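# Place the blue foam block, or the box, on the counter

## Task

Look for a blue foam block lying on this room's floor. If one exists, move it onto the counter; if none exists, move the cardboard box onto the counter instead. No other object may end up on the counter. The robot must not tip over or be left leaning, or the attempt fails. The placed object has to stay there by itself: if it only stays because the robot is holding or pressing it at the end, the goal is not met.

## Robot and tools

ROBOT. A Hello Robot Stretch 3 with a single arm. It has a two-wheel base (0.33 m long, 0.34 m wide), a lift that slides up a mast, and a telescoping arm that reaches out to the robot's RIGHT side, ending in a wrist and gripper. The base cannot drive sideways, so the gripper is moved forward or back by driving the base. Turning in place pivots about the point between the drive wheels, 0.05 m behind the front edge. With the arm in and wrist folded, a turn sweeps a 0.28 m radius circle; an unfolded, level wrist reaches past it. The base is fast (0.30 m/s, 1.9 rad/s) only when stowed: lift_m under 0.30, arm_m under 0.03, wrist_yaw_rad over 2.54; otherwise 0.10 m/s and 0.63 rad/s.

FRAMES. Base frame: origin on the floor midway between the drive wheels, x forward, y left, z up. hand_pose is reported in it, located where closed fingertips meet. Odometry frame = base frame at the start; heading is positive to the left, -3.142 to 3.142.

TOOL execute_actions(actions). actions is a list run in order; an empty list just returns the current state and images. If anything is invalid or out of range the whole call is rejected and nothing runs. Each action is an object with "robot", "steps" (1 to 450 control steps at 30 per second, default 1) and optional "until". {"steps": n} alone waits. "robot" holds one command, a list of up to 8 commands run one after another (items may be {"pause_s": s}, s at most 15), or {"stop": true}, which brakes everything and clears the queue.
A command may contain:
- "base": exactly one of {"translate_m": d} — a straight drive offset in metres from where the base is when that command begins, forward positive, |d| at most 1; or {"rotate_rad": d} — a turn-in-place offset in radians, left (counter-clockwise seen from above) positive, |d| at most 3.2.
- "joints": absolute targets by name; unnamed joints keep their current goals. lift_m 0 to 1.1 (arm height on mast, m); arm_m 0 to 0.52 (extension, m); wrist_yaw_rad -1.345 to 4.42 (0 along the arm, positive toward the front, 3.0 folded over the base); wrist_pitch_rad -1.57 to 0.451 (0 level, negative tips fingers down); wrist_roll_rad -2.911 to 2.911 (0 fingers side by side); gripper_m -0.089 to 0.179 (bigger is wider; actual fingertip gap is about 0.007 less when nearly shut, 0.025 less when wide, and zero below 0.007); head_pan_rad -3.953 to 1.73 (0 forward, positive left, -1.57 looks along the arm); head_tilt_rad -1.53 to 0.419 (negative down).
- "contact_limits": {"arm_m": e}, effort percent 1 to 100 at which the arm's motion stops; lower is gentler, too low stops immediately. Applies until the next arm_m command.
Motions run in parallel and keep going between calls and while you think; a new command overrides at once and discards the rest of an older queue. In a queue, the next command starts only when all motions of the previous one end "done" (or "off_target" for base and gripper); otherwise the rest is dropped.
"until" ends an action early. {"robot": {"status": "ended"}} becomes true when nothing reads "moving" and no queue is running; {"any": {"status": "ended"}} fires when any one motion or queue ends. Field tests look like {"lift_m": [">", 0.3], "base_status": ["!=", "moving"]} using =, !=, <, <=, >, >= on printed values (three decimals; base offsets four). Don't wait for an exact "=" on readings.

TOOL zoom_image(camera, region): camera is "head_camera", "nav_camera" or "wrist_camera"; region is [x0, y0, x1, y1] in pixels of that camera's latest image, origin top-left, at most 504 by 504. Head pan/tilt aim the head and nav cameras.

TOOL finished_scene(scene): pass the current scene's integer number to end it; irreversible. Make sure every motion has stopped first, since anything still moving is braked afterward and may fall short.

RESULTS. Every successful call returns one image per camera plus text. base_status shows the base's progress, e.g. (translate_m +0.1200 of +0.3000). joint_goals and joint_status per joint; statuses: moving, done, off_target (resting away from goal, may still push), contact_stop (arm or lift hit something and went slack until recommanded), time_out, stopped, not_commanded, torque_fault (a wrist servo shut off for about 10 s; the joint is limp and its goals refused). measured_speeds, refusals count, queue (idle/running/done/dropped/stopped) and queue_left. Lines starting refused:, dropped: or replaced: explain rejected goals or how a prior motion ended. robot.on_its_own reports goals the robot changed itself, slack or powered-off joints, motors under unusual effort at rest, and base lean of 3 degrees or more. lidar_m: 12 distances in 30-degree sectors counter-clockwise from straight ahead (4th left, 7th behind, 10th right), in a plane 0.17 m up; "-" means nothing. wrist_depth_mm and head_depth_mm: 7x7 median depth grids. base_tilt in degrees (forward/right positive), motor_effort in percent with peak in brackets, base_odometry from wheels (slip counts as travel).

GRIPPING. Close to a gripper_m below the object's width to grip; harder squeezes can trigger a stall guard that weakens grip. Release by opening at least 0.02 beyond where fingers touched. Neither the reading nor "done" proves you hold anything — check images and depth.

CAUTIONS. Fold or unfold the wrist only with lift_m 0.32 to 0.95, wrist_pitch_rad -0.4 and roll near 0; once folded the lift can go down to 0.25. With wrist_yaw_rad below -0.4, keep pitch at -0.5 or lower. Pushing against something rigid with the gripper above about 0.45 m can tip the robot, as can a repeat push after contact_stop, driving while gripping or hooking something fixed, or snagging furniture (especially reversing). If tilted: reverse the last move in small steps, free the gripper, and if needed lower lift_m to about 0.2. Avoid drops, slams and hard pushes; loose objects may occasionally be nudged by outside forces.

Each tool is called after "Emit:" in YAML: its name, and indented under it one key for each argument.

## Session

Emit:
execute_actions:
  actions: []

Scene clock: 0.00 s.
robot.base_odometry: x=+0.000 y=+0.000 heading=+0.000 (m, m, rad; robot's odometry frame)
robot.turned_by_wheels: +0.000 (rad since the last result)
robot.turned_by_imu: +0.000 (rad since the last result)
robot.base_tilt: forward=-1.9 right=-1.4 (deg)
robot.lidar_m: 1.52 1.54 1.52 1.67 1.49 1.47 1.16 2.25 2.22 2.46 1.40 1.39
robot.head_depth_mm: 2058 3132 3301 3343 1955 1396 1401 / 2068 2825 2924 2983 1914 1501 1501 / 2070 2526 2547 2581 1892 1632 1621 / 2094 2220 2253 2263 1855 1784 1782 / 1942 1992 2011 2045 1967 1970 1966 / 1784 1794 1822 1833 1828 1859 1890 / 1634 1645 1652 1678 1675 1695 1704
robot.base_status: not_commanded
robot.joint_positions: lift_m=+0.403 arm_m=-0.001 wrist_yaw_rad=+2.934 wrist_pitch_rad=-0.635 wrist_roll_rad=-0.007 gripper_m=+0.037 head_pan_rad=+0.004 head_tilt_rad=-0.023
robot.joint_goals: lift_m=+0.403 arm_m=-0.001 wrist_yaw_rad=+2.934 wrist_pitch_rad=-0.635 wrist_roll_rad=-0.007 gripper_m=+0.037 head_pan_rad=+0.004 head_tilt_rad=-0.023
robot.joint_status: lift_m=not_commanded arm_m=not_commanded wrist_yaw_rad=not_commanded wrist_pitch_rad=not_commanded wrist_roll_rad=not_commanded gripper_m=not_commanded head_pan_rad=not_commanded head_tilt_rad=not_commanded
robot.measured_speeds: translate_m=+0.000 rotate_rad=+0.000 lift_m=+0.000 arm_m=+0.000 wrist_yaw_rad=+0.000 wrist_pitch_rad=+0.000 wrist_roll_rad=+0.000 head_pan_rad=+0.000 head_tilt_rad=+0.000
robot: refusals=0 queue=idle queue_left=0
robot.motor_effort: left_wheel=+0 right_wheel=+1 lift_m=+35 arm_m=+0 wrist_yaw_rad=+0 wrist_pitch_rad=+4 wrist_roll_rad=+0 gripper_m=+1 head_pan_rad=+0 head_tilt_rad=+2 (%)
robot.hand_pose: x=+0.0183 y=+0.0440 z=+0.3708 quat_wxyz=(+0.289, +0.688, +0.151, +0.648) (m; robot's base frame)
robot.wrist_depth_mm: - - - - - - - / 851 - 889 931 969 - - / 729 - 760 782 806 824 835 / 635 636 664 670 686 700 712 / 559 571 - 594 608 613 618 / 506 - - 532 534 550 552 / - - - 487 480 491 498
pictures: head_camera (sideways: a quarter turn clockwise sets it upright), nav_camera (sideways: a quarter turn counterclockwise sets it upright), wrist_camera
Images, in order (width x height): head_camera 896x504, nav_camera 672x504, wrist_camera 644x364.

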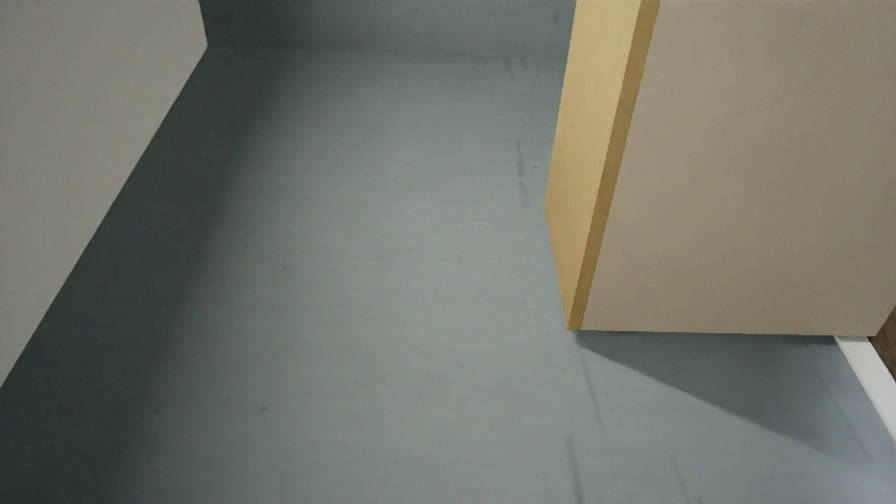

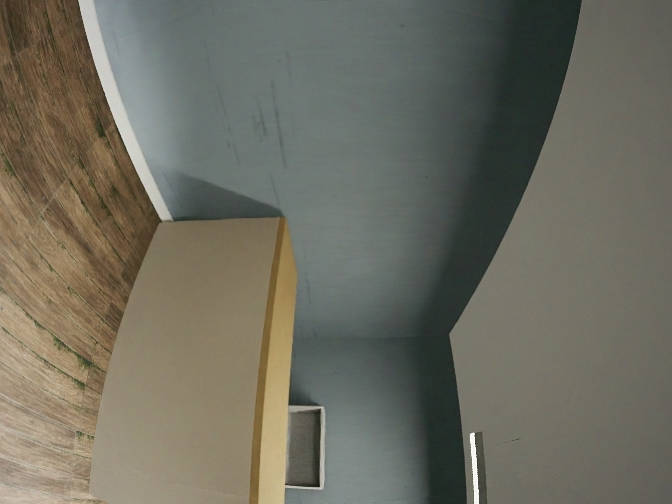

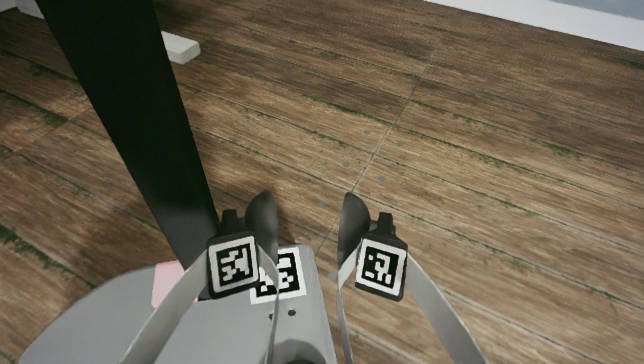

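Emit:
execute_actions:
  actions:
    - {"robot":{"joints":{"head_pan_rad":-1.0,"head_tilt_rad":-0.8}},"steps":450,"until":{"robot":{"status":"ended"}}}

Emit:
execute_actions:
  actions:
    - {"robot":{"joints":{"head_pan_rad":-2.4}},"steps":450,"until":{"robot":{"status":"ended"}}}

Emit:
execute_actions:
  actions:
    - {"robot":{"joints":{"head_pan_rad":-3.8}},"steps":450,"until":{"robot":{"status":"ended"}}}

Scene clock: 1.37 s.
robot.base_odometry: x=+0.000 y=+0.000 heading=+0.000 (m, m, rad; robot's odometry frame)
robot.turned_by_wheels: +0.000 (rad since the last result)
robot.turned_by_imu: +0.000 (rad since the last result)
robot.base_tilt: forward=-2.0 right=-1.4 (deg)
robot.lidar_m: 1.52 1.54 1.53 1.67 1.49 1.47 1.16 2.25 2.22 2.45 1.40 1.39
robot.head_depth_mm: 3273 2773 2172 1773 1503 1298 1152 / 3182 2804 2156 1782 1512 1306 1152 / 3120 2778 2169 1789 1518 1303 1154 / 2994 2810 2098 1772 1500 1315 1152 / 1272 1391 1602 1754 1513 1314 1161 / 1245 1350 1553 1735 1521 1314 1159 / 1224 1303 1500 1712 1523 1321 1162
robot.base_status: not_commanded
robot.joint_positions: lift_m=+0.403 arm_m=-0.001 wrist_yaw_rad=+2.934 wrist_pitch_rad=-0.635 wrist_roll_rad=-0.007 gripper_m=+0.037 head_pan_rad=-0.993 head_tilt_rad=-0.790
robot.joint_goals: lift_m=+0.403 arm_m=-0.001 wrist_yaw_rad=+2.934 wrist_pitch_rad=-0.635 wrist_roll_rad=-0.007 gripper_m=+0.037 head_pan_rad=-1.000 head_tilt_rad=-0.800
robot.joint_status: lift_m=not_commanded arm_m=not_commanded wrist_yaw_rad=not_commanded wrist_pitch_rad=not_commanded wrist_roll_rad=not_commanded gripper_m=not_commanded head_pan_rad=done head_tilt_rad=done
robot.measured_speeds: translate_m=+0.000 rotate_rad=+0.000 lift_m=+0.000 arm_m=+0.000 wrist_yaw_rad=+0.000 wrist_pitch_rad=+0.000 wrist_roll_rad=+0.000 head_pan_rad=+0.000 head_tilt_rad=+0.000
robot: refusals=0 queue=done queue_left=0
robot.motor_effort: left_wheel=+0(1) right_wheel=+1(1) lift_m=+35(35) arm_m=-1(0) wrist_yaw_rad=+0(0) wrist_pitch_rad=+4(4) wrist_roll_rad=+0(0) gripper_m=+0(0) head_pan_rad=-3(35) head_tilt_rad=-6(46) (%)
robot.hand_pose: x=+0.0183 y=+0.0440 z=+0.3708 quat_wxyz=(+0.289, +0.688, +0.151, +0.648) (m; robot's base frame)
robot.wrist_depth_mm: - - - - - - - / 855 - 911 935 946 - - / 729 - 758 773 795 817 846 / 635 636 668 675 685 695 720 / 565 573 - 589 609 611 624 / 507 - - 534 531 548 555 / - - - 487 482 492 495
pictures: head_camera (sideways: a quarter turn clockwise sets it upright), nav_camera (sideways: a quarter turn counterclockwise sets it upright), wrist_camera
Images, in order (width x height): head_camera 896x504, nav_camera 672x504, wrist_camera 644x364.

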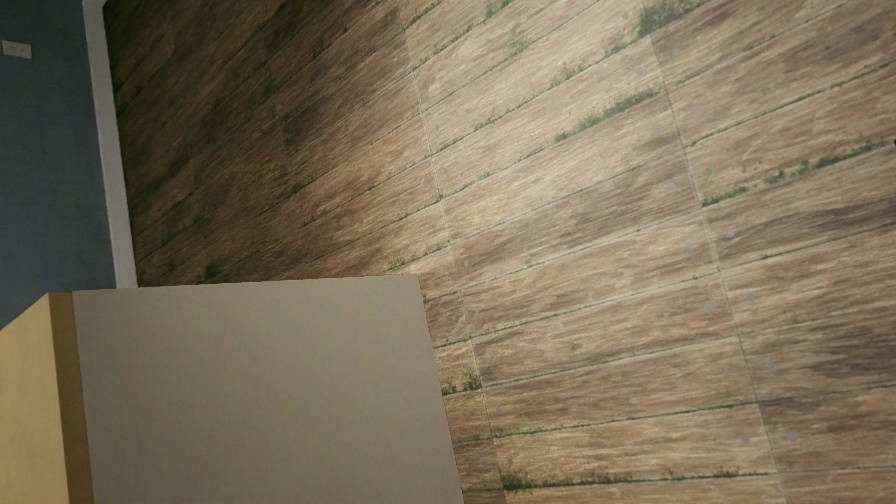

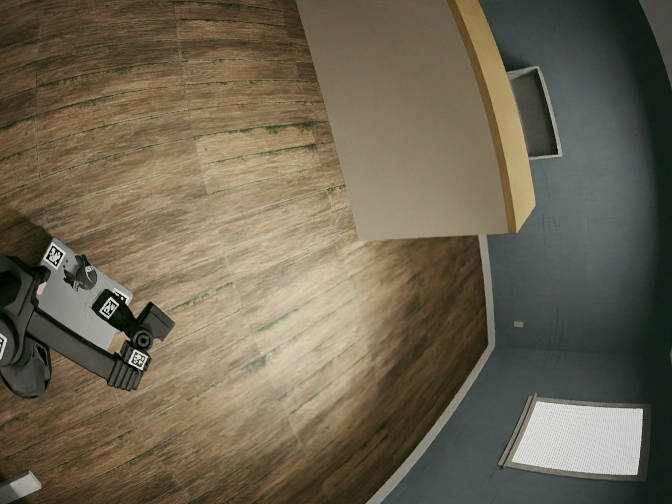

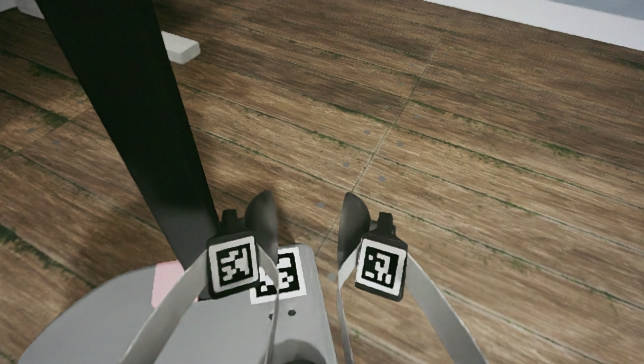

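Scene clock: 2.60 s.
robot.base_odometry: x=+0.000 y=+0.000 heading=+0.000 (m, m, rad; robot's odometry frame)
robot.turned_by_wheels: +0.000 (rad since the last result)
robot.turned_by_imu: +0.000 (rad since the last result)
robot.base_tilt: forward=-1.9 right=-1.4 (deg)
robot.lidar_m: 1.52 1.54 1.52 1.67 1.49 1.47 1.16 2.25 2.22 2.46 1.40 1.39
robot.head_depth_mm: 2044 2319 2183 1777 1503 1306 1143 / 2027 2288 2186 1795 1509 1309 1156 / 2007 2291 2163 1780 1510 1310 1159 / 1970 2253 2184 1791 1510 1309 1175 / 1976 2217 2189 1802 1522 1315 1160 / 1958 2215 2172 1808 1512 1318 1157 / 1934 2181 2215 1794 1523 1308 1162
robot.base_status: not_commanded
robot.joint_positions: lift_m=+0.403 arm_m=-0.001 wrist_yaw_rad=+2.934 wrist_pitch_rad=-0.635 wrist_roll_rad=-0.007 gripper_m=+0.037 head_pan_rad=-2.393 head_tilt_rad=-0.790
robot.joint_goals: lift_m=+0.403 arm_m=-0.001 wrist_yaw_rad=+2.934 wrist_pitch_rad=-0.635 wrist_roll_rad=-0.007 gripper_m=+0.037 head_pan_rad=-2.400 head_tilt_rad=-0.800
robot.joint_status: lift_m=not_commanded arm_m=not_commanded wrist_yaw_rad=not_commanded wrist_pitch_rad=not_commanded wrist_roll_rad=not_commanded gripper_m=not_commanded head_pan_rad=done head_tilt_rad=done
robot.measured_speeds: translate_m=+0.000 rotate_rad=+0.000 lift_m=+0.000 arm_m=+0.000 wrist_yaw_rad=+0.000 wrist_pitch_rad=+0.000 wrist_roll_rad=+0.000 head_pan_rad=+0.000 head_tilt_rad=+0.000
robot: refusals=0 queue=done queue_left=0
robot.motor_effort: left_wheel=+0(0) right_wheel=+0(1) lift_m=+35(35) arm_m=+0(1) wrist_yaw_rad=+0(0) wrist_pitch_rad=+4(4) wrist_roll_rad=+0(0) gripper_m=+0(0) head_pan_rad=-2(39) head_tilt_rad=-6(6) (%)
robot.hand_pose: x=+0.0183 y=+0.0440 z=+0.3708 quat_wxyz=(+0.289, +0.688, +0.151, +0.648) (m; robot's base frame)
robot.wrist_depth_mm: - - - - - - - / 856 - 905 917 945 - - / 730 - 772 788 795 820 836 / 634 639 662 673 679 698 712 / 566 567 - 596 606 615 622 / 510 - - 529 535 547 558 / - - - 487 482 493 497
pictures: head_camera (sideways: a quarter turn clockwise sets it upright), nav_camera (sideways: a quarter turn counterclockwise sets it upright), wrist_camera
Images, in order (width x height): head_camera 896x504, nav_camera 672x504, wrist_camera 644x364.

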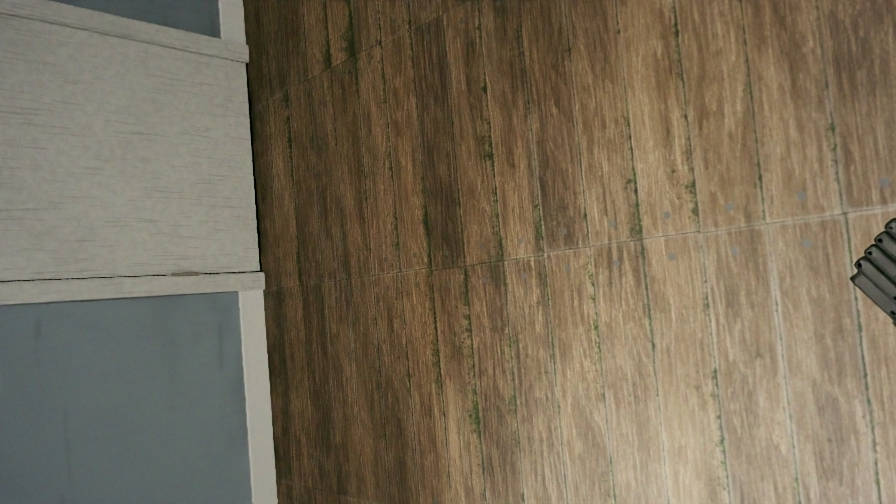

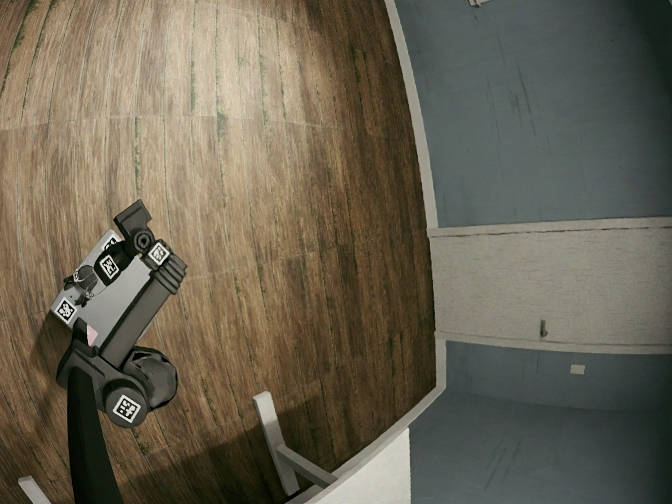

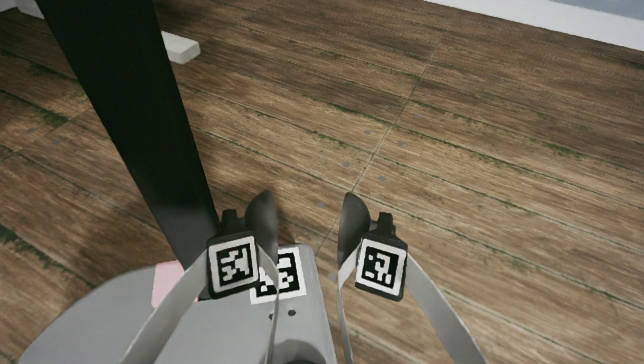

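Scene clock: 3.83 s.
robot.base_odometry: x=+0.000 y=+0.000 heading=+0.000 (m, m, rad; robot's odometry frame)
robot.turned_by_wheels: +0.000 (rad since the last result)
robot.turned_by_imu: +0.000 (rad since the last result)
robot.base_tilt: forward=-2.0 right=-1.4 (deg)
robot.lidar_m: 1.52 1.54 1.53 1.66 1.49 1.48 1.16 2.25 2.22 2.45 1.40 1.39
robot.head_depth_mm: 1279 1225 978 1640 - - 1116 / 1280 1231 956 1683 1528 1331 - / 1297 1244 963 1699 1506 1309 1188 / 1297 1238 967 1703 1508 1306 - / 1312 1249 971 1700 1512 1308 - / 1318 1248 970 1706 1516 1311 1178 / 1319 1254 968 1543 1507 1318 1167
robot.base_status: not_commanded
robot.joint_positions: lift_m=+0.403 arm_m=-0.001 wrist_yaw_rad=+2.934 wrist_pitch_rad=-0.635 wrist_roll_rad=-0.007 gripper_m=+0.037 head_pan_rad=-3.793 head_tilt_rad=-0.790
robot.joint_goals: lift_m=+0.403 arm_m=-0.001 wrist_yaw_rad=+2.934 wrist_pitch_rad=-0.635 wrist_roll_rad=-0.007 gripper_m=+0.037 head_pan_rad=-3.800 head_tilt_rad=-0.800
robot.joint_status: lift_m=not_commanded arm_m=not_commanded wrist_yaw_rad=not_commanded wrist_pitch_rad=not_commanded wrist_roll_rad=not_commanded gripper_m=not_commanded head_pan_rad=done head_tilt_rad=done
robot.measured_speeds: translate_m=+0.000 rotate_rad=+0.000 lift_m=+0.000 arm_m=+0.000 wrist_yaw_rad=+0.000 wrist_pitch_rad=+0.000 wrist_roll_rad=+0.000 head_pan_rad=+0.000 head_tilt_rad=+0.000
robot: refusals=0 queue=done queue_left=0
robot.motor_effort: left_wheel=+0(0) right_wheel=+1(0) lift_m=+35(35) arm_m=-1(0) wrist_yaw_rad=+0(0) wrist_pitch_rad=+4(4) wrist_roll_rad=+0(0) gripper_m=+0(0) head_pan_rad=-3(34) head_tilt_rad=-5(6) (%)
robot.hand_pose: x=+0.0183 y=+0.0440 z=+0.3708 quat_wxyz=(+0.289, +0.688, +0.151, +0.648) (m; robot's base frame)
robot.wrist_depth_mm: - - - - - - - / 855 - 912 928 946 - - / 725 - 758 789 792 819 844 / 637 645 668 673 684 701 717 / 567 575 - 597 605 617 616 / 509 - - 531 532 543 550 / - - - 488 486 492 500
pictures: head_camera (sideways: a quarter turn clockwise sets it upright), nav_camera (sideways: a quarter turn counterclockwise sets it upright), wrist_camera
Images, in order (width x height): head_camera 896x504, nav_camera 672x504, wrist_camera 644x364.

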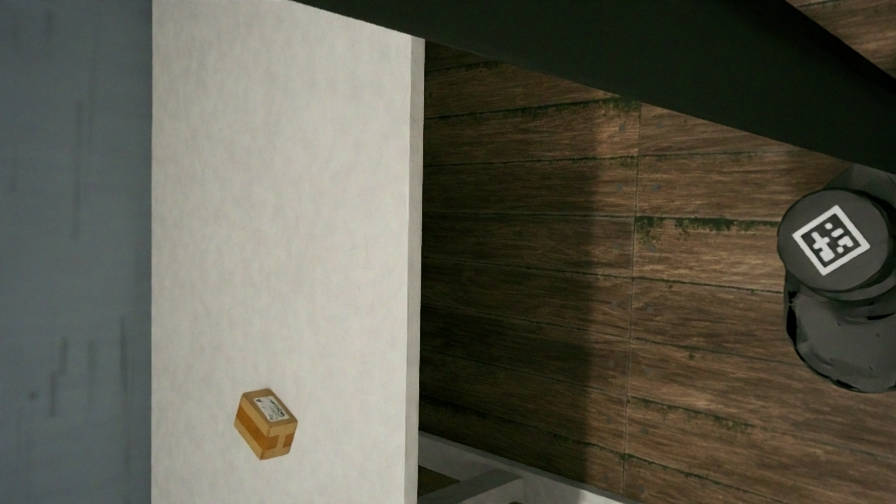

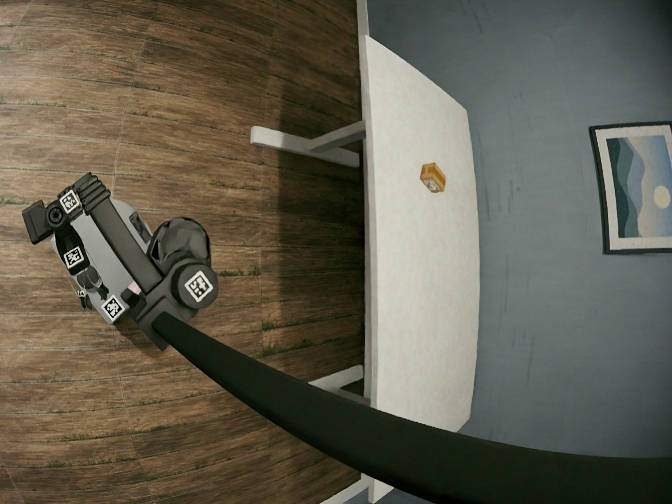

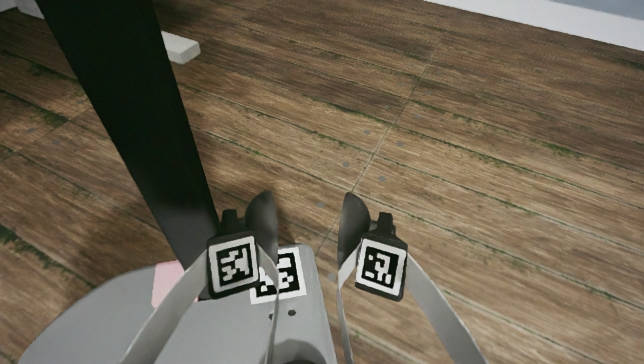

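Emit:
execute_actions:
  actions:
    - {"robot":{"joints":{"head_pan_rad":1.4,"lift_m":0.25}},"steps":450,"until":{"robot":{"status":"ended"}}}

Scene clock: 6.93 s.
robot.base_odometry: x=+0.000 y=+0.000 heading=+0.000 (m, m, rad; robot's odometry frame)
robot.turned_by_wheels: +0.000 (rad since the last result)
robot.turned_by_imu: +0.000 (rad since the last result)
robot.base_tilt: forward=-1.9 right=-1.4 (deg)
robot.lidar_m: 1.52 1.54 1.53 1.67 1.49 1.48 1.16 2.25 2.22 2.46 1.41 1.39
robot.head_depth_mm: 1337 1490 1691 1770 1505 1303 1154 / 1395 1559 1804 1777 1506 1302 1151 / 1478 1671 1914 1776 1508 1308 1155 / 1549 1776 2009 1790 1509 1306 1147 / 1655 1895 2114 1792 1516 1308 1152 / 1767 2017 2039 1791 1495 1310 1177 / 1729 1852 1037 1790 1513 1341 -
robot.base_status: not_commanded
robot.joint_positions: lift_m=+0.251 arm_m=-0.001 wrist_yaw_rad=+2.934 wrist_pitch_rad=-0.635 wrist_roll_rad=-0.007 gripper_m=+0.037 head_pan_rad=+1.393 head_tilt_rad=-0.790
robot.joint_goals: lift_m=+0.250 arm_m=-0.001 wrist_yaw_rad=+2.934 wrist_pitch_rad=-0.635 wrist_roll_rad=-0.007 gripper_m=+0.037 head_pan_rad=+1.400 head_tilt_rad=-0.800
robot.joint_status: lift_m=done arm_m=not_commanded wrist_yaw_rad=not_commanded wrist_pitch_rad=not_commanded wrist_roll_rad=not_commanded gripper_m=not_commanded head_pan_rad=done head_tilt_rad=done
robot.measured_speeds: translate_m=+0.000 rotate_rad=+0.000 lift_m=+0.000 arm_m=+0.000 wrist_yaw_rad=+0.000 wrist_pitch_rad=+0.000 wrist_roll_rad=+0.000 head_pan_rad=+0.000 head_tilt_rad=+0.000
robot: refusals=0 queue=done queue_left=0
robot.motor_effort: left_wheel=+0(0) right_wheel=+1(1) lift_m=+16(36) arm_m=-1(0) wrist_yaw_rad=+0(0) wrist_pitch_rad=+4(4) wrist_roll_rad=+0(0) gripper_m=+0(0) head_pan_rad=+3(39) head_tilt_rad=-6(6) (%)
robot.hand_pose: x=+0.0183 y=+0.0440 z=+0.2180 quat_wxyz=(+0.289, +0.688, +0.151, +0.648) (m; robot's base frame)
robot.wrist_depth_mm: 717 768 783 815 837 854 894 / 599 - 640 653 675 694 714 / 526 - 544 548 570 572 586 / 463 - - 487 484 494 506 / - - - - 425 433 438 / - - - - 374 384 389 / - - - - 338 347 350
pictures: head_camera (sideways: a quarter turn clockwise sets it upright), nav_camera (sideways: a quarter turn counterclockwise sets it upright), wrist_camera
Images, in order (width x height): head_camera 896x504, nav_camera 672x504, wrist_camera 644x364.

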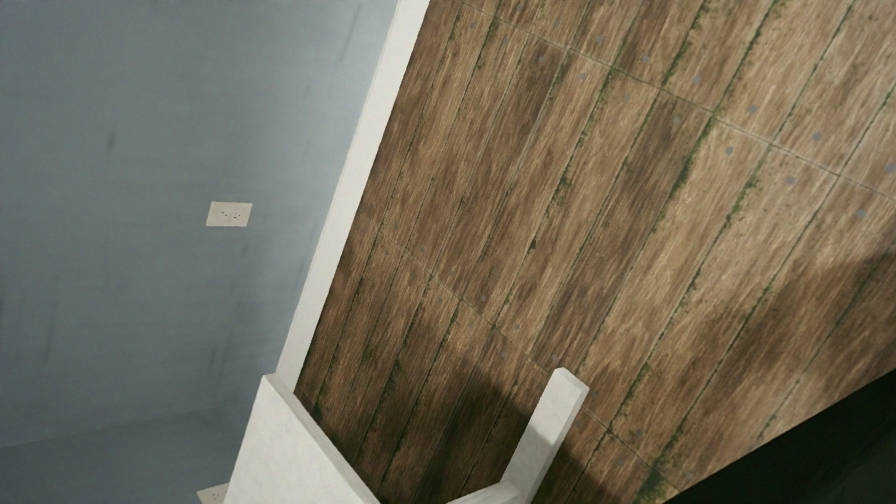

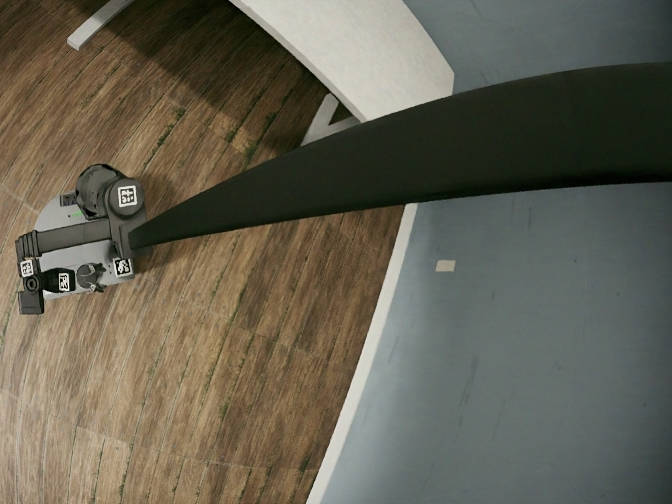

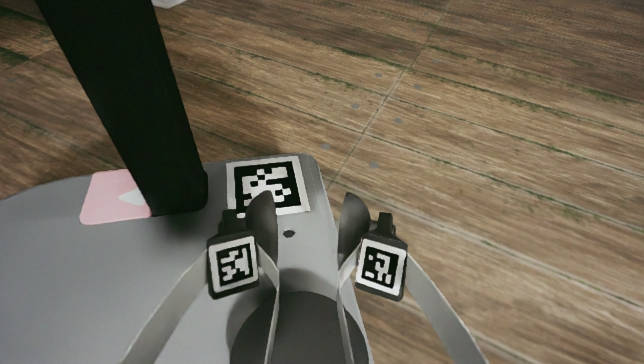

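Emit:
execute_actions:
  actions:
    - {"robot":[{"base":{"rotate_rad":-1.37},"joints":{"head_pan_rad":-2.6,"head_tilt_rad":-0.45}},{"base":{"translate_m":1.0}}],"steps":450,"until":{"robot":{"status":"ended"}}}

Emit:
execute_actions:
  actions:
    - {"robot":{"base":{"translate_m":0.95},"joints":{"head_pan_rad":1.4,"head_tilt_rad":-0.7}},"steps":450,"until":{"robot":{"status":"ended"}}}

Scene clock: 14.40 s.
robot.base_odometry: x=+0.200 y=-0.980 heading=-1.370 (m, m, rad; robot's odometry frame)
robot.turned_by_wheels: -1.370 (rad since the last result)
robot.turned_by_imu: -1.362 (rad since the last result)
robot.base_tilt: forward=-1.9 right=-1.4 (deg)
robot.lidar_m: 1.97 2.54 0.71 0.77 1.50 2.17 2.17 1.76 2.25 1.77 1.61 1.62
robot.head_depth_mm: 1962 2137 2074 2488 2087 1655 1356 / 1951 2093 2065 2499 2095 1654 1363 / 1912 2086 2064 2442 2085 1646 1361 / 1916 2070 2049 2457 2097 1646 1374 / 1902 2045 2062 2389 2030 1656 1360 / 1884 2018 2181 2373 2092 1651 1361 / 1859 2008 2180 2351 2093 1673 1357
robot.base_status: done (translate_m +1.0000 of +1.0000)
robot.joint_positions: lift_m=+0.251 arm_m=-0.001 wrist_yaw_rad=+2.934 wrist_pitch_rad=-0.635 wrist_roll_rad=-0.007 gripper_m=+0.037 head_pan_rad=-2.593 head_tilt_rad=-0.457
robot.joint_goals: lift_m=+0.250 arm_m=-0.001 wrist_yaw_rad=+2.934 wrist_pitch_rad=-0.635 wrist_roll_rad=-0.007 gripper_m=+0.037 head_pan_rad=-2.600 head_tilt_rad=-0.450
robot.joint_status: lift_m=done arm_m=not_commanded wrist_yaw_rad=not_commanded wrist_pitch_rad=not_commanded wrist_roll_rad=not_commanded gripper_m=not_commanded head_pan_rad=done head_tilt_rad=done
robot.measured_speeds: translate_m=+0.000 rotate_rad=+0.000 lift_m=+0.000 arm_m=+0.000 wrist_yaw_rad=+0.000 wrist_pitch_rad=+0.000 wrist_roll_rad=+0.000 head_pan_rad=+0.000 head_tilt_rad=+0.000
robot: refusals=0 queue=done queue_left=0
robot.motor_effort: left_wheel=+3(15) right_wheel=-2(5) lift_m=+16(16) arm_m=-1(1) wrist_yaw_rad=+0(0) wrist_pitch_rad=+4(4) wrist_roll_rad=+0(0) gripper_m=+0(1) head_pan_rad=-2(40) head_tilt_rad=+4(32) (%)
robot.hand_pose: x=+0.0183 y=+0.0440 z=+0.2179 quat_wxyz=(+0.289, +0.688, +0.151, +0.648) (m; robot's base frame)
robot.wrist_depth_mm: 726 768 776 764 796 870 902 / 607 - 637 643 668 696 710 / 514 - 542 547 562 577 589 / 463 - - 486 484 495 502 / - - - - 425 431 441 / - - - - 377 386 392 / - - - - 338 347 350
pictures: head_camera (sideways: a quarter turn clockwise sets it upright), nav_camera (sideways: a quarter turn counterclockwise sets it upright), wrist_camera
Images, in order (width x height): head_camera 896x504, nav_camera 672x504, wrist_camera 644x364.

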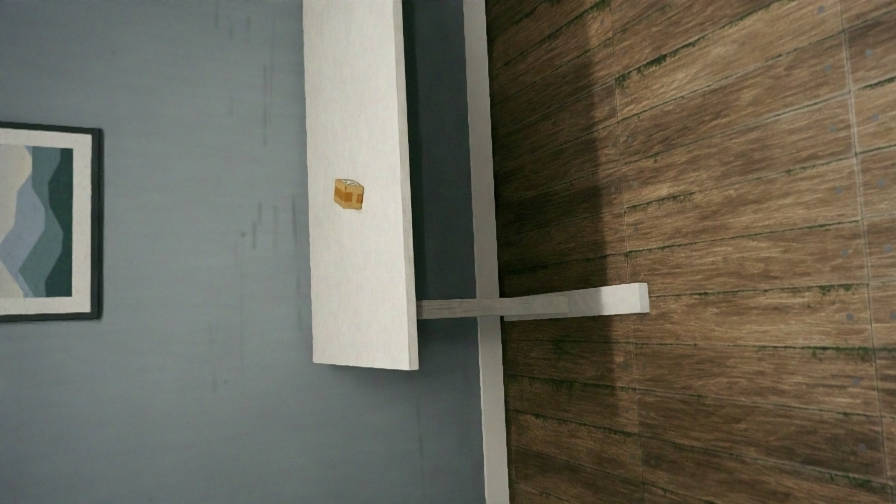

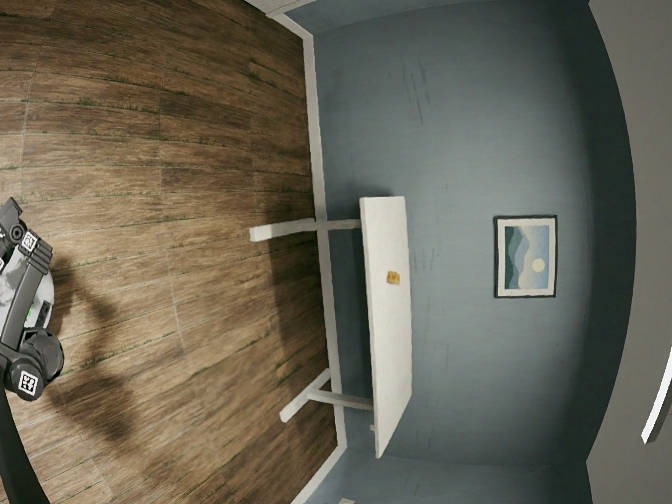

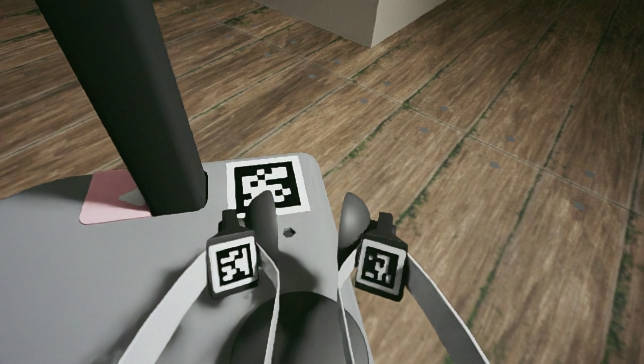

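Scene clock: 19.27 s.
robot.base_odometry: x=+0.389 y=-1.911 heading=-1.370 (m, m, rad; robot's odometry frame)
robot.turned_by_wheels: +0.000 (rad since the last result)
robot.turned_by_imu: +0.002 (rad since the last result)
robot.base_tilt: forward=-1.9 right=-1.4 (deg)
robot.lidar_m: 1.23 1.81 1.82 1.02 0.93 0.93 3.12 2.56 1.74 1.11 1.00 1.01
robot.head_depth_mm: 1685 1844 2035 1980 1631 1371 1195 / 1760 1967 2209 1986 1641 1374 1194 / 1646 1881 2164 1984 1621 1381 1203 / 2040 2197 2354 1999 1629 1377 1197 / 2178 2373 2447 1990 1624 1382 1196 / 2501 2950 2589 1982 1626 1385 1197 / 2696 2933 2479 1225 1332 1379 1225
robot.base_status: done (translate_m +0.9500 of +0.9500)
robot.joint_positions: lift_m=+0.251 arm_m=-0.001 wrist_yaw_rad=+2.934 wrist_pitch_rad=-0.635 wrist_roll_rad=-0.007 gripper_m=+0.037 head_pan_rad=+1.393 head_tilt_rad=-0.692
robot.joint_goals: lift_m=+0.250 arm_m=-0.001 wrist_yaw_rad=+2.934 wrist_pitch_rad=-0.635 wrist_roll_rad=-0.007 gripper_m=+0.037 head_pan_rad=+1.400 head_tilt_rad=-0.700
robot.joint_status: lift_m=done arm_m=not_commanded wrist_yaw_rad=not_commanded wrist_pitch_rad=not_commanded wrist_roll_rad=not_commanded gripper_m=not_commanded head_pan_rad=done head_tilt_rad=done
robot.measured_speeds: translate_m=+0.000 rotate_rad=+0.000 lift_m=+0.000 arm_m=+0.000 wrist_yaw_rad=+0.000 wrist_pitch_rad=+0.000 wrist_roll_rad=+0.000 head_pan_rad=+0.000 head_tilt_rad=+0.000
robot: refusals=0 queue=done queue_left=0
robot.motor_effort: left_wheel=+2(14) right_wheel=+0(4) lift_m=+16(16) arm_m=+0(0) wrist_yaw_rad=+0(0) wrist_pitch_rad=+4(4) wrist_roll_rad=+0(0) gripper_m=+0(0) head_pan_rad=+3(34) head_tilt_rad=-5(26) (%)
robot.hand_pose: x=+0.0183 y=+0.0440 z=+0.2179 quat_wxyz=(+0.289, +0.688, +0.151, +0.648) (m; robot's base frame)
robot.wrist_depth_mm: 695 766 790 806 849 867 911 / 605 - 637 654 671 693 709 / 520 - 536 555 566 575 593 / 463 - - 490 486 495 503 / - - - - 426 434 439 / - - - - 377 382 389 / - - - - 340 346 349
pictures: head_camera (sideways: a quarter turn clockwise sets it upright), nav_camera (sideways: a quarter turn counterclockwise sets it upright), wrist_camera
Images, in order (width x height): head_camera 896x504, nav_camera 672x504, wrist_camera 644x364.

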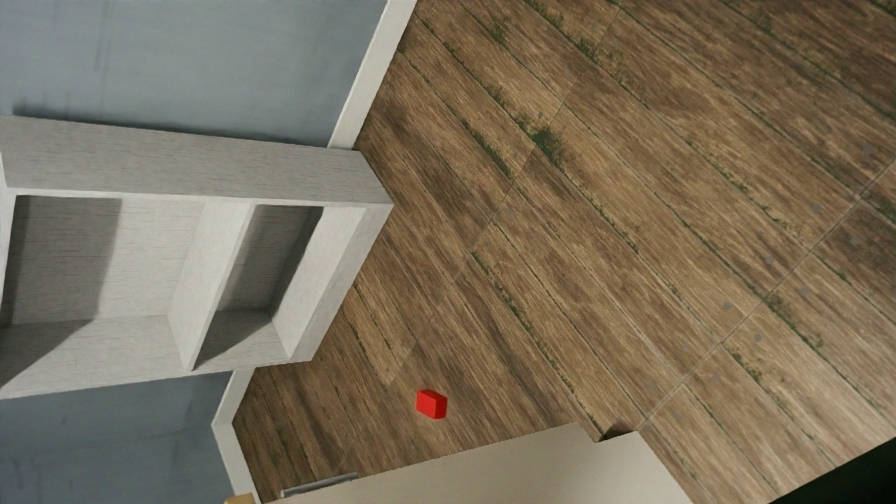

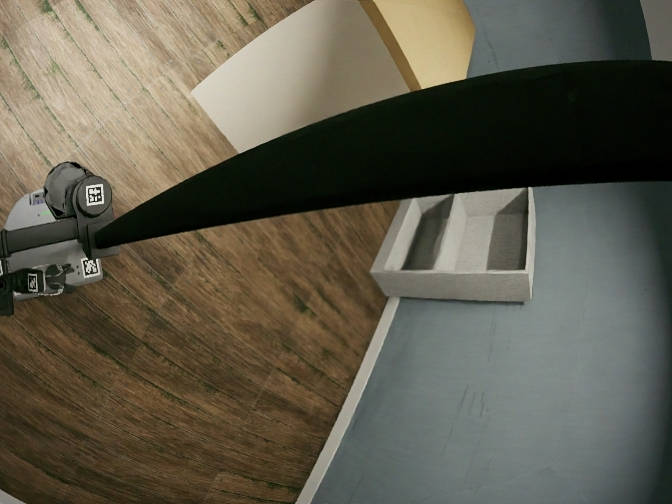

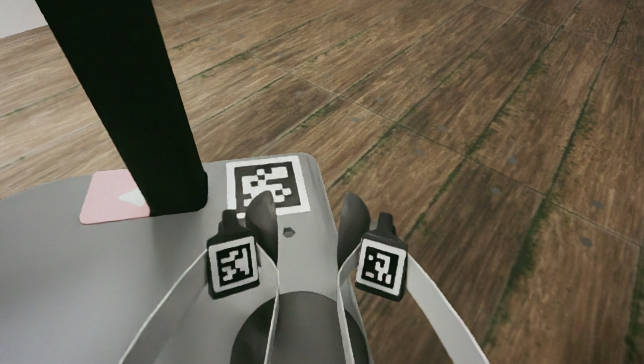

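Red block; need to see more behind the counter.

Emit:
execute_actions:
  actions:
    - {"robot":[{"base":{"rotate_rad":0.9},"joints":{"head_pan_rad":1.25}},{"base":{"translate_m":0.85}}],"steps":450,"until":{"robot":{"status":"ended"}}}

Scene clock: 25.80 s.
robot.base_odometry: x=+1.147 y=-2.296 heading=-0.470 (m, m, rad; robot's odometry frame)
robot.turned_by_wheels: +0.900 (rad since the last result)
robot.turned_by_imu: +0.898 (rad since the last result)
robot.base_tilt: forward=-1.9 right=-1.4 (deg)
robot.lidar_m: 0.98 1.09 1.16 0.84 0.85 3.35 2.62 1.41 1.18 1.17 1.17 0.98
robot.head_depth_mm: 2247 1814 1963 1875 1581 1366 1197 / 2267 2543 2556 1980 1621 1378 1192 / 2263 2547 2518 1999 1624 1377 1197 / 2234 2485 2532 1990 1627 1380 1197 / 2246 2495 2583 1995 1632 1384 1200 / 2170 2370 2294 1927 1641 1390 1199 / 1770 1408 1363 1330 1290 1326 1203
robot.base_status: done (translate_m +0.8500 of +0.8500)
robot.joint_positions: lift_m=+0.251 arm_m=-0.001 wrist_yaw_rad=+2.934 wrist_pitch_rad=-0.635 wrist_roll_rad=-0.007 gripper_m=+0.037 head_pan_rad=+1.257 head_tilt_rad=-0.692
robot.joint_goals: lift_m=+0.250 arm_m=-0.001 wrist_yaw_rad=+2.934 wrist_pitch_rad=-0.635 wrist_roll_rad=-0.007 gripper_m=+0.037 head_pan_rad=+1.250 head_tilt_rad=-0.700
robot.joint_status: lift_m=done arm_m=not_commanded wrist_yaw_rad=not_commanded wrist_pitch_rad=not_commanded wrist_roll_rad=not_commanded gripper_m=not_commanded head_pan_rad=done head_tilt_rad=done
robot.measured_speeds: translate_m=+0.000 rotate_rad=+0.000 lift_m=+0.000 arm_m=+0.000 wrist_yaw_rad=+0.000 wrist_pitch_rad=+0.000 wrist_roll_rad=+0.000 head_pan_rad=+0.000 head_tilt_rad=+0.000
robot: refusals=0 queue=done queue_left=0
robot.motor_effort: left_wheel=-3(12) right_wheel=+3(9) lift_m=+16(16) arm_m=+0(1) wrist_yaw_rad=+0(1) wrist_pitch_rad=+4(4) wrist_roll_rad=+0(0) gripper_m=+0(0) head_pan_rad=-3(17) head_tilt_rad=-4(5) (%)
robot.hand_pose: x=+0.0183 y=+0.0440 z=+0.2179 quat_wxyz=(+0.289, +0.688, +0.151, +0.648) (m; robot's base frame)
robot.wrist_depth_mm: 720 773 780 816 827 879 896 / 606 - 637 656 674 690 717 / 516 - 539 548 561 577 596 / 464 - - 484 485 497 507 / - - - - 429 431 443 / - - - - 377 384 392 / - - - - 340 346 352
pictures: head_camera (sideways: a quarter turn clockwise sets it upright), nav_camera (sideways: a quarter turn counterclockwise sets it upright), wrist_camera
Images, in order (width x height): head_camera 896x504, nav_camera 672x504, wrist_camera 644x364.

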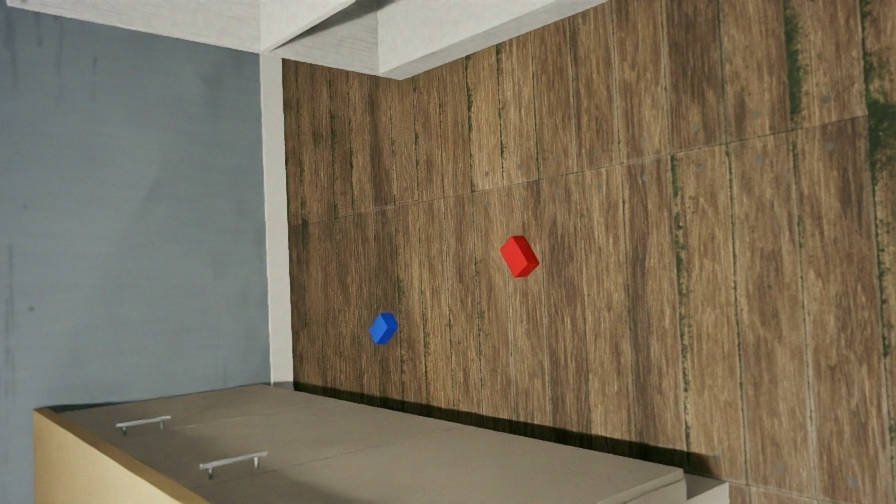

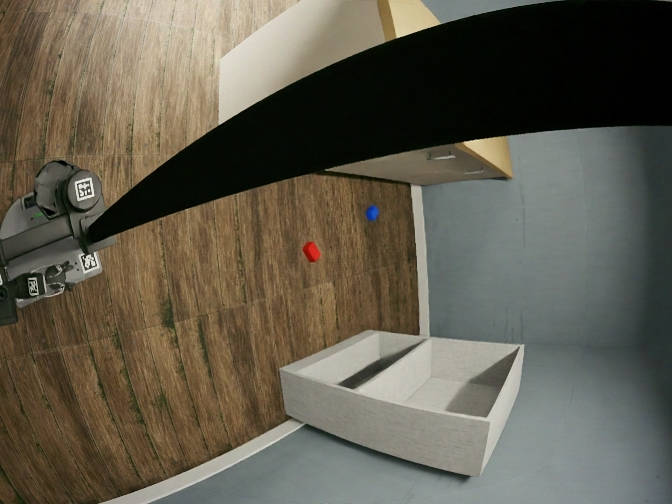

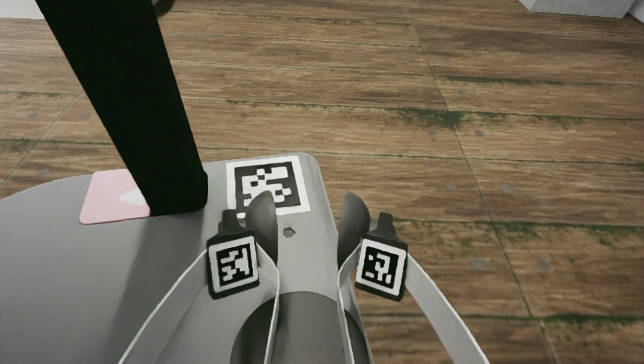

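Emit:
execute_actions:
  actions:
    - {"robot":[{"base":{"translate_m":0.41},"joints":{"head_pan_rad":-2.9,"head_tilt_rad":-0.9}},{"base":{"rotate_rad":-1.83}},{"base":{"translate_m":-0.6}}],"steps":450,"until":{"robot":{"status":"ended"}}}

Scene clock: 35.70 s.
robot.base_odometry: x=+1.912 y=-2.034 heading=-2.300 (m, m, rad; robot's odometry frame)
robot.turned_by_wheels: -1.830 (rad since the last result)
robot.turned_by_imu: -1.823 (rad since the last result)
robot.base_tilt: forward=-2.0 right=-1.3 (deg)
robot.lidar_m: 1.85 0.82 0.58 0.55 0.43 0.36 1.10 1.16 0.82 0.78 2.77 1.95
robot.head_depth_mm: 1699 1919 1911 1555 1352 1171 1022 / 1731 2003 1908 1629 1416 1250 - / 1773 2050 1914 1630 1412 1251 - / 1809 2106 1909 1623 1418 1254 1166 / 1855 2140 1909 1632 1418 1260 1161 / 1633 1766 1872 1635 1428 1262 1136 / 1344 1430 1520 1607 1424 1261 1132
robot.base_status: done (translate_m -0.6000 of -0.6000)
robot.joint_positions: lift_m=+0.251 arm_m=-0.001 wrist_yaw_rad=+2.934 wrist_pitch_rad=-0.635 wrist_roll_rad=-0.007 gripper_m=+0.037 head_pan_rad=-2.894 head_tilt_rad=-0.890
robot.joint_goals: lift_m=+0.250 arm_m=-0.001 wrist_yaw_rad=+2.934 wrist_pitch_rad=-0.635 wrist_roll_rad=-0.007 gripper_m=+0.037 head_pan_rad=-2.900 head_tilt_rad=-0.900
robot.joint_status: lift_m=done arm_m=not_commanded wrist_yaw_rad=not_commanded wrist_pitch_rad=not_commanded wrist_roll_rad=not_commanded gripper_m=not_commanded head_pan_rad=done head_tilt_rad=done
robot.measured_speeds: translate_m=+0.000 rotate_rad=+0.000 lift_m=+0.000 arm_m=+0.000 wrist_yaw_rad=+0.000 wrist_pitch_rad=+0.000 wrist_roll_rad=+0.000 head_pan_rad=+0.000 head_tilt_rad=+0.000
robot: refusals=0 queue=done queue_left=0
robot.motor_effort: left_wheel=+3(15) right_wheel=-1(7) lift_m=+16(16) arm_m=-1(1) wrist_yaw_rad=+0(0) wrist_pitch_rad=+4(4) wrist_roll_rad=+0(0) gripper_m=+0(0) head_pan_rad=-2(40) head_tilt_rad=-6(26) (%)
robot.hand_pose: x=+0.0183 y=+0.0440 z=+0.2179 quat_wxyz=(+0.289, +0.688, +0.151, +0.648) (m; robot's base frame)
robot.wrist_depth_mm: 486 530 551 594 641 682 742 / 501 - 596 628 666 691 709 / 483 - 541 545 559 573 589 / 457 - - 486 485 495 503 / - - - - 426 434 442 / - - - - 376 384 390 / - - - - 340 346 350
pictures: head_camera (sideways: a quarter turn clockwise sets it upright), nav_camera (sideways: a quarter turn counterclockwise sets it upright), wrist_camera
Images, in order (width x height): head_camera 896x504, nav_camera 672x504, wrist_camera 644x364.

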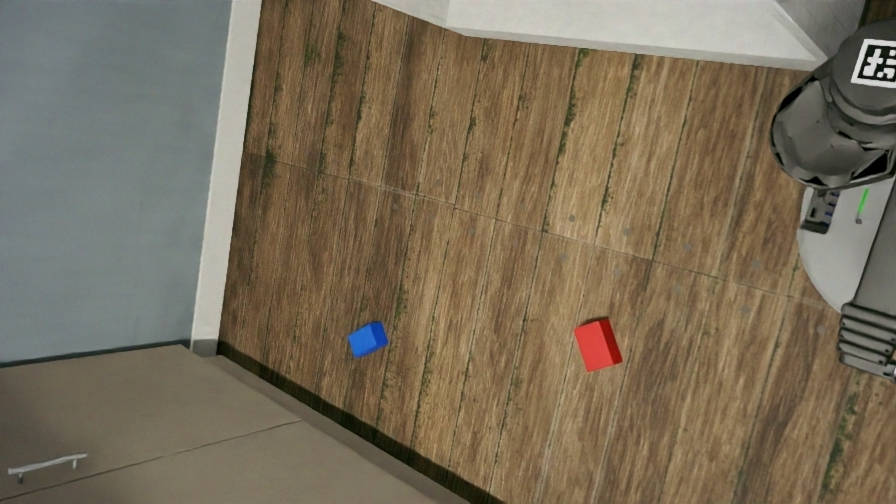

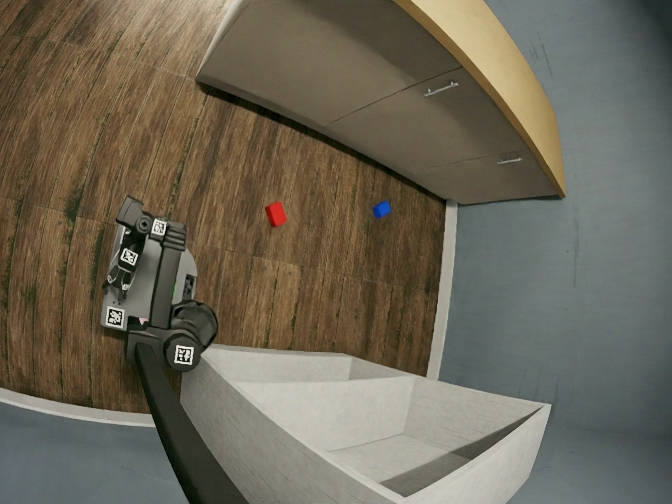

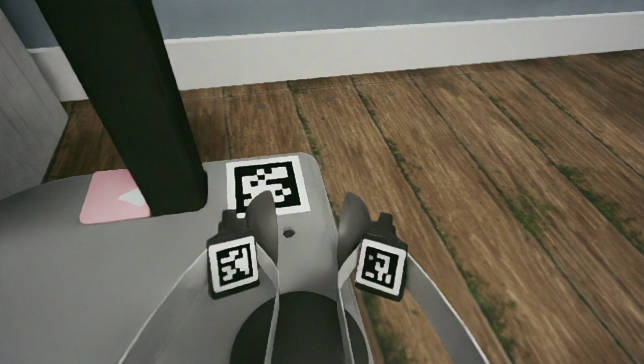

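Emit:
execute_actions:
  actions:
    - {"robot":[{"base":{"translate_m":-0.95},"joints":{"head_pan_rad":-1.7,"head_tilt_rad":-1.15}},{"base":{"translate_m":-0.2},"joints":{"lift_m":0.4,"wrist_pitch_rad":-0.4}},{"joints":{"wrist_yaw_rad":0,"gripper_m":0.15}},{"joints":{"wrist_pitch_rad":-1.5,"arm_m":0.2}}],"steps":450,"until":{"robot":{"status":"ended"}}}

Scene clock: 48.57 s.
robot.base_odometry: x=+2.678 y=-1.176 heading=-2.300 (m, m, rad; robot's odometry frame)
robot.turned_by_wheels: +0.000 (rad since the last result)
robot.turned_by_imu: -0.005 (rad since the last result)
robot.base_tilt: forward=-1.9 right=-1.4 (deg)
robot.lidar_m: 0.85 0.64 0.18 0.19 0.50 0.67 0.77 0.79 0.88 0.84 0.86 1.13
robot.head_depth_mm: 914 1132 1467 1371 1272 1183 - / 896 1104 1465 1377 1284 - - / 879 1080 1465 - 1263 - - / 867 1059 1453 1423 1265 1212 1107 / 853 1039 1325 1394 1281 1187 1111 / 839 1017 1295 1394 1286 1197 1113 / 827 999 1259 1409 1288 1195 1117
robot.base_status: done (translate_m -0.2000 of -0.2000)
robot.joint_positions: lift_m=+0.399 arm_m=+0.200 wrist_yaw_rad=+0.002 wrist_pitch_rad=-1.494 wrist_roll_rad=-0.007 gripper_m=+0.150 head_pan_rad=-1.706 head_tilt_rad=-1.136
robot.joint_goals: lift_m=+0.400 arm_m=+0.200 wrist_yaw_rad=+0.000 wrist_pitch_rad=-1.500 wrist_roll_rad=-0.007 gripper_m=+0.150 head_pan_rad=-1.700 head_tilt_rad=-1.150
robot.joint_status: lift_m=done arm_m=done wrist_yaw_rad=done wrist_pitch_rad=done wrist_roll_rad=not_commanded gripper_m=done head_pan_rad=done head_tilt_rad=done
robot.measured_speeds: translate_m=+0.000 rotate_rad=+0.000 lift_m=+0.000 arm_m=+0.000 wrist_yaw_rad=+0.000 wrist_pitch_rad=+0.000 wrist_roll_rad=+0.000 head_pan_rad=+0.000 head_tilt_rad=+0.000
robot: refusals=0 queue=done queue_left=0
robot.motor_effort: left_wheel=+2(12) right_wheel=-2(7) lift_m=+54(55) arm_m=+5(6) wrist_yaw_rad=-1(5) wrist_pitch_rad=-2(9) wrist_roll_rad=+0(0) gripper_m=+0(95) head_pan_rad=+3(39) head_tilt_rad=-8(30) (%)
robot.hand_pose: x=-0.0216 y=-0.3403 z=+0.2807 quat_wxyz=(+0.521, +0.482, -0.516, -0.479) (m; robot's base frame)
robot.wrist_depth_mm: 395 403 409 413 420 425 430 / 404 411 416 422 425 434 438 / 416 418 425 433 438 442 450 / 423 425 434 439 444 451 460 / 432 436 440 447 457 465 472 / 439 450 455 457 466 - 481 / 449 454 461 - - 484 492
pictures: head_camera (sideways: a quarter turn clockwise sets it upright), nav_camera (sideways: a quarter turn counterclockwise sets it upright), wrist_camera
Images, in order (width x height): head_camera 896x504, nav_camera 672x504, wrist_camera 644x364.

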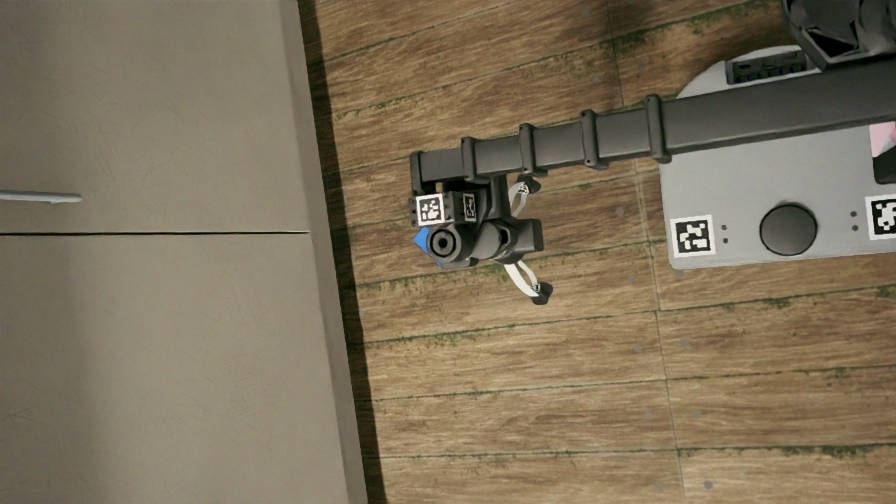

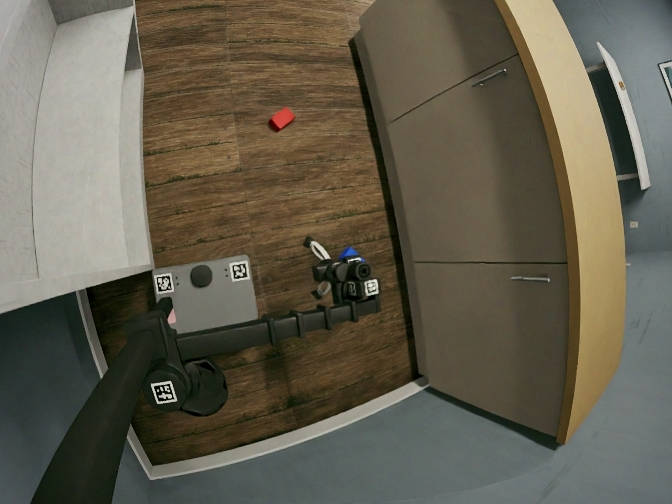

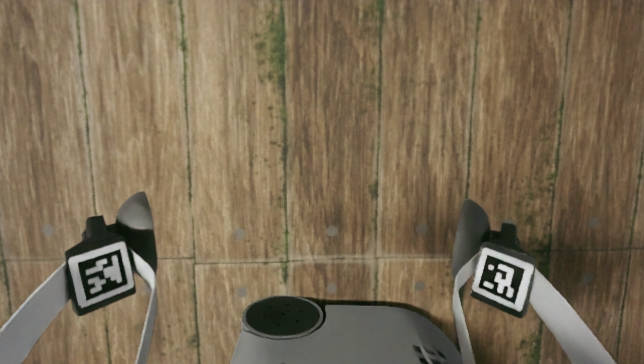

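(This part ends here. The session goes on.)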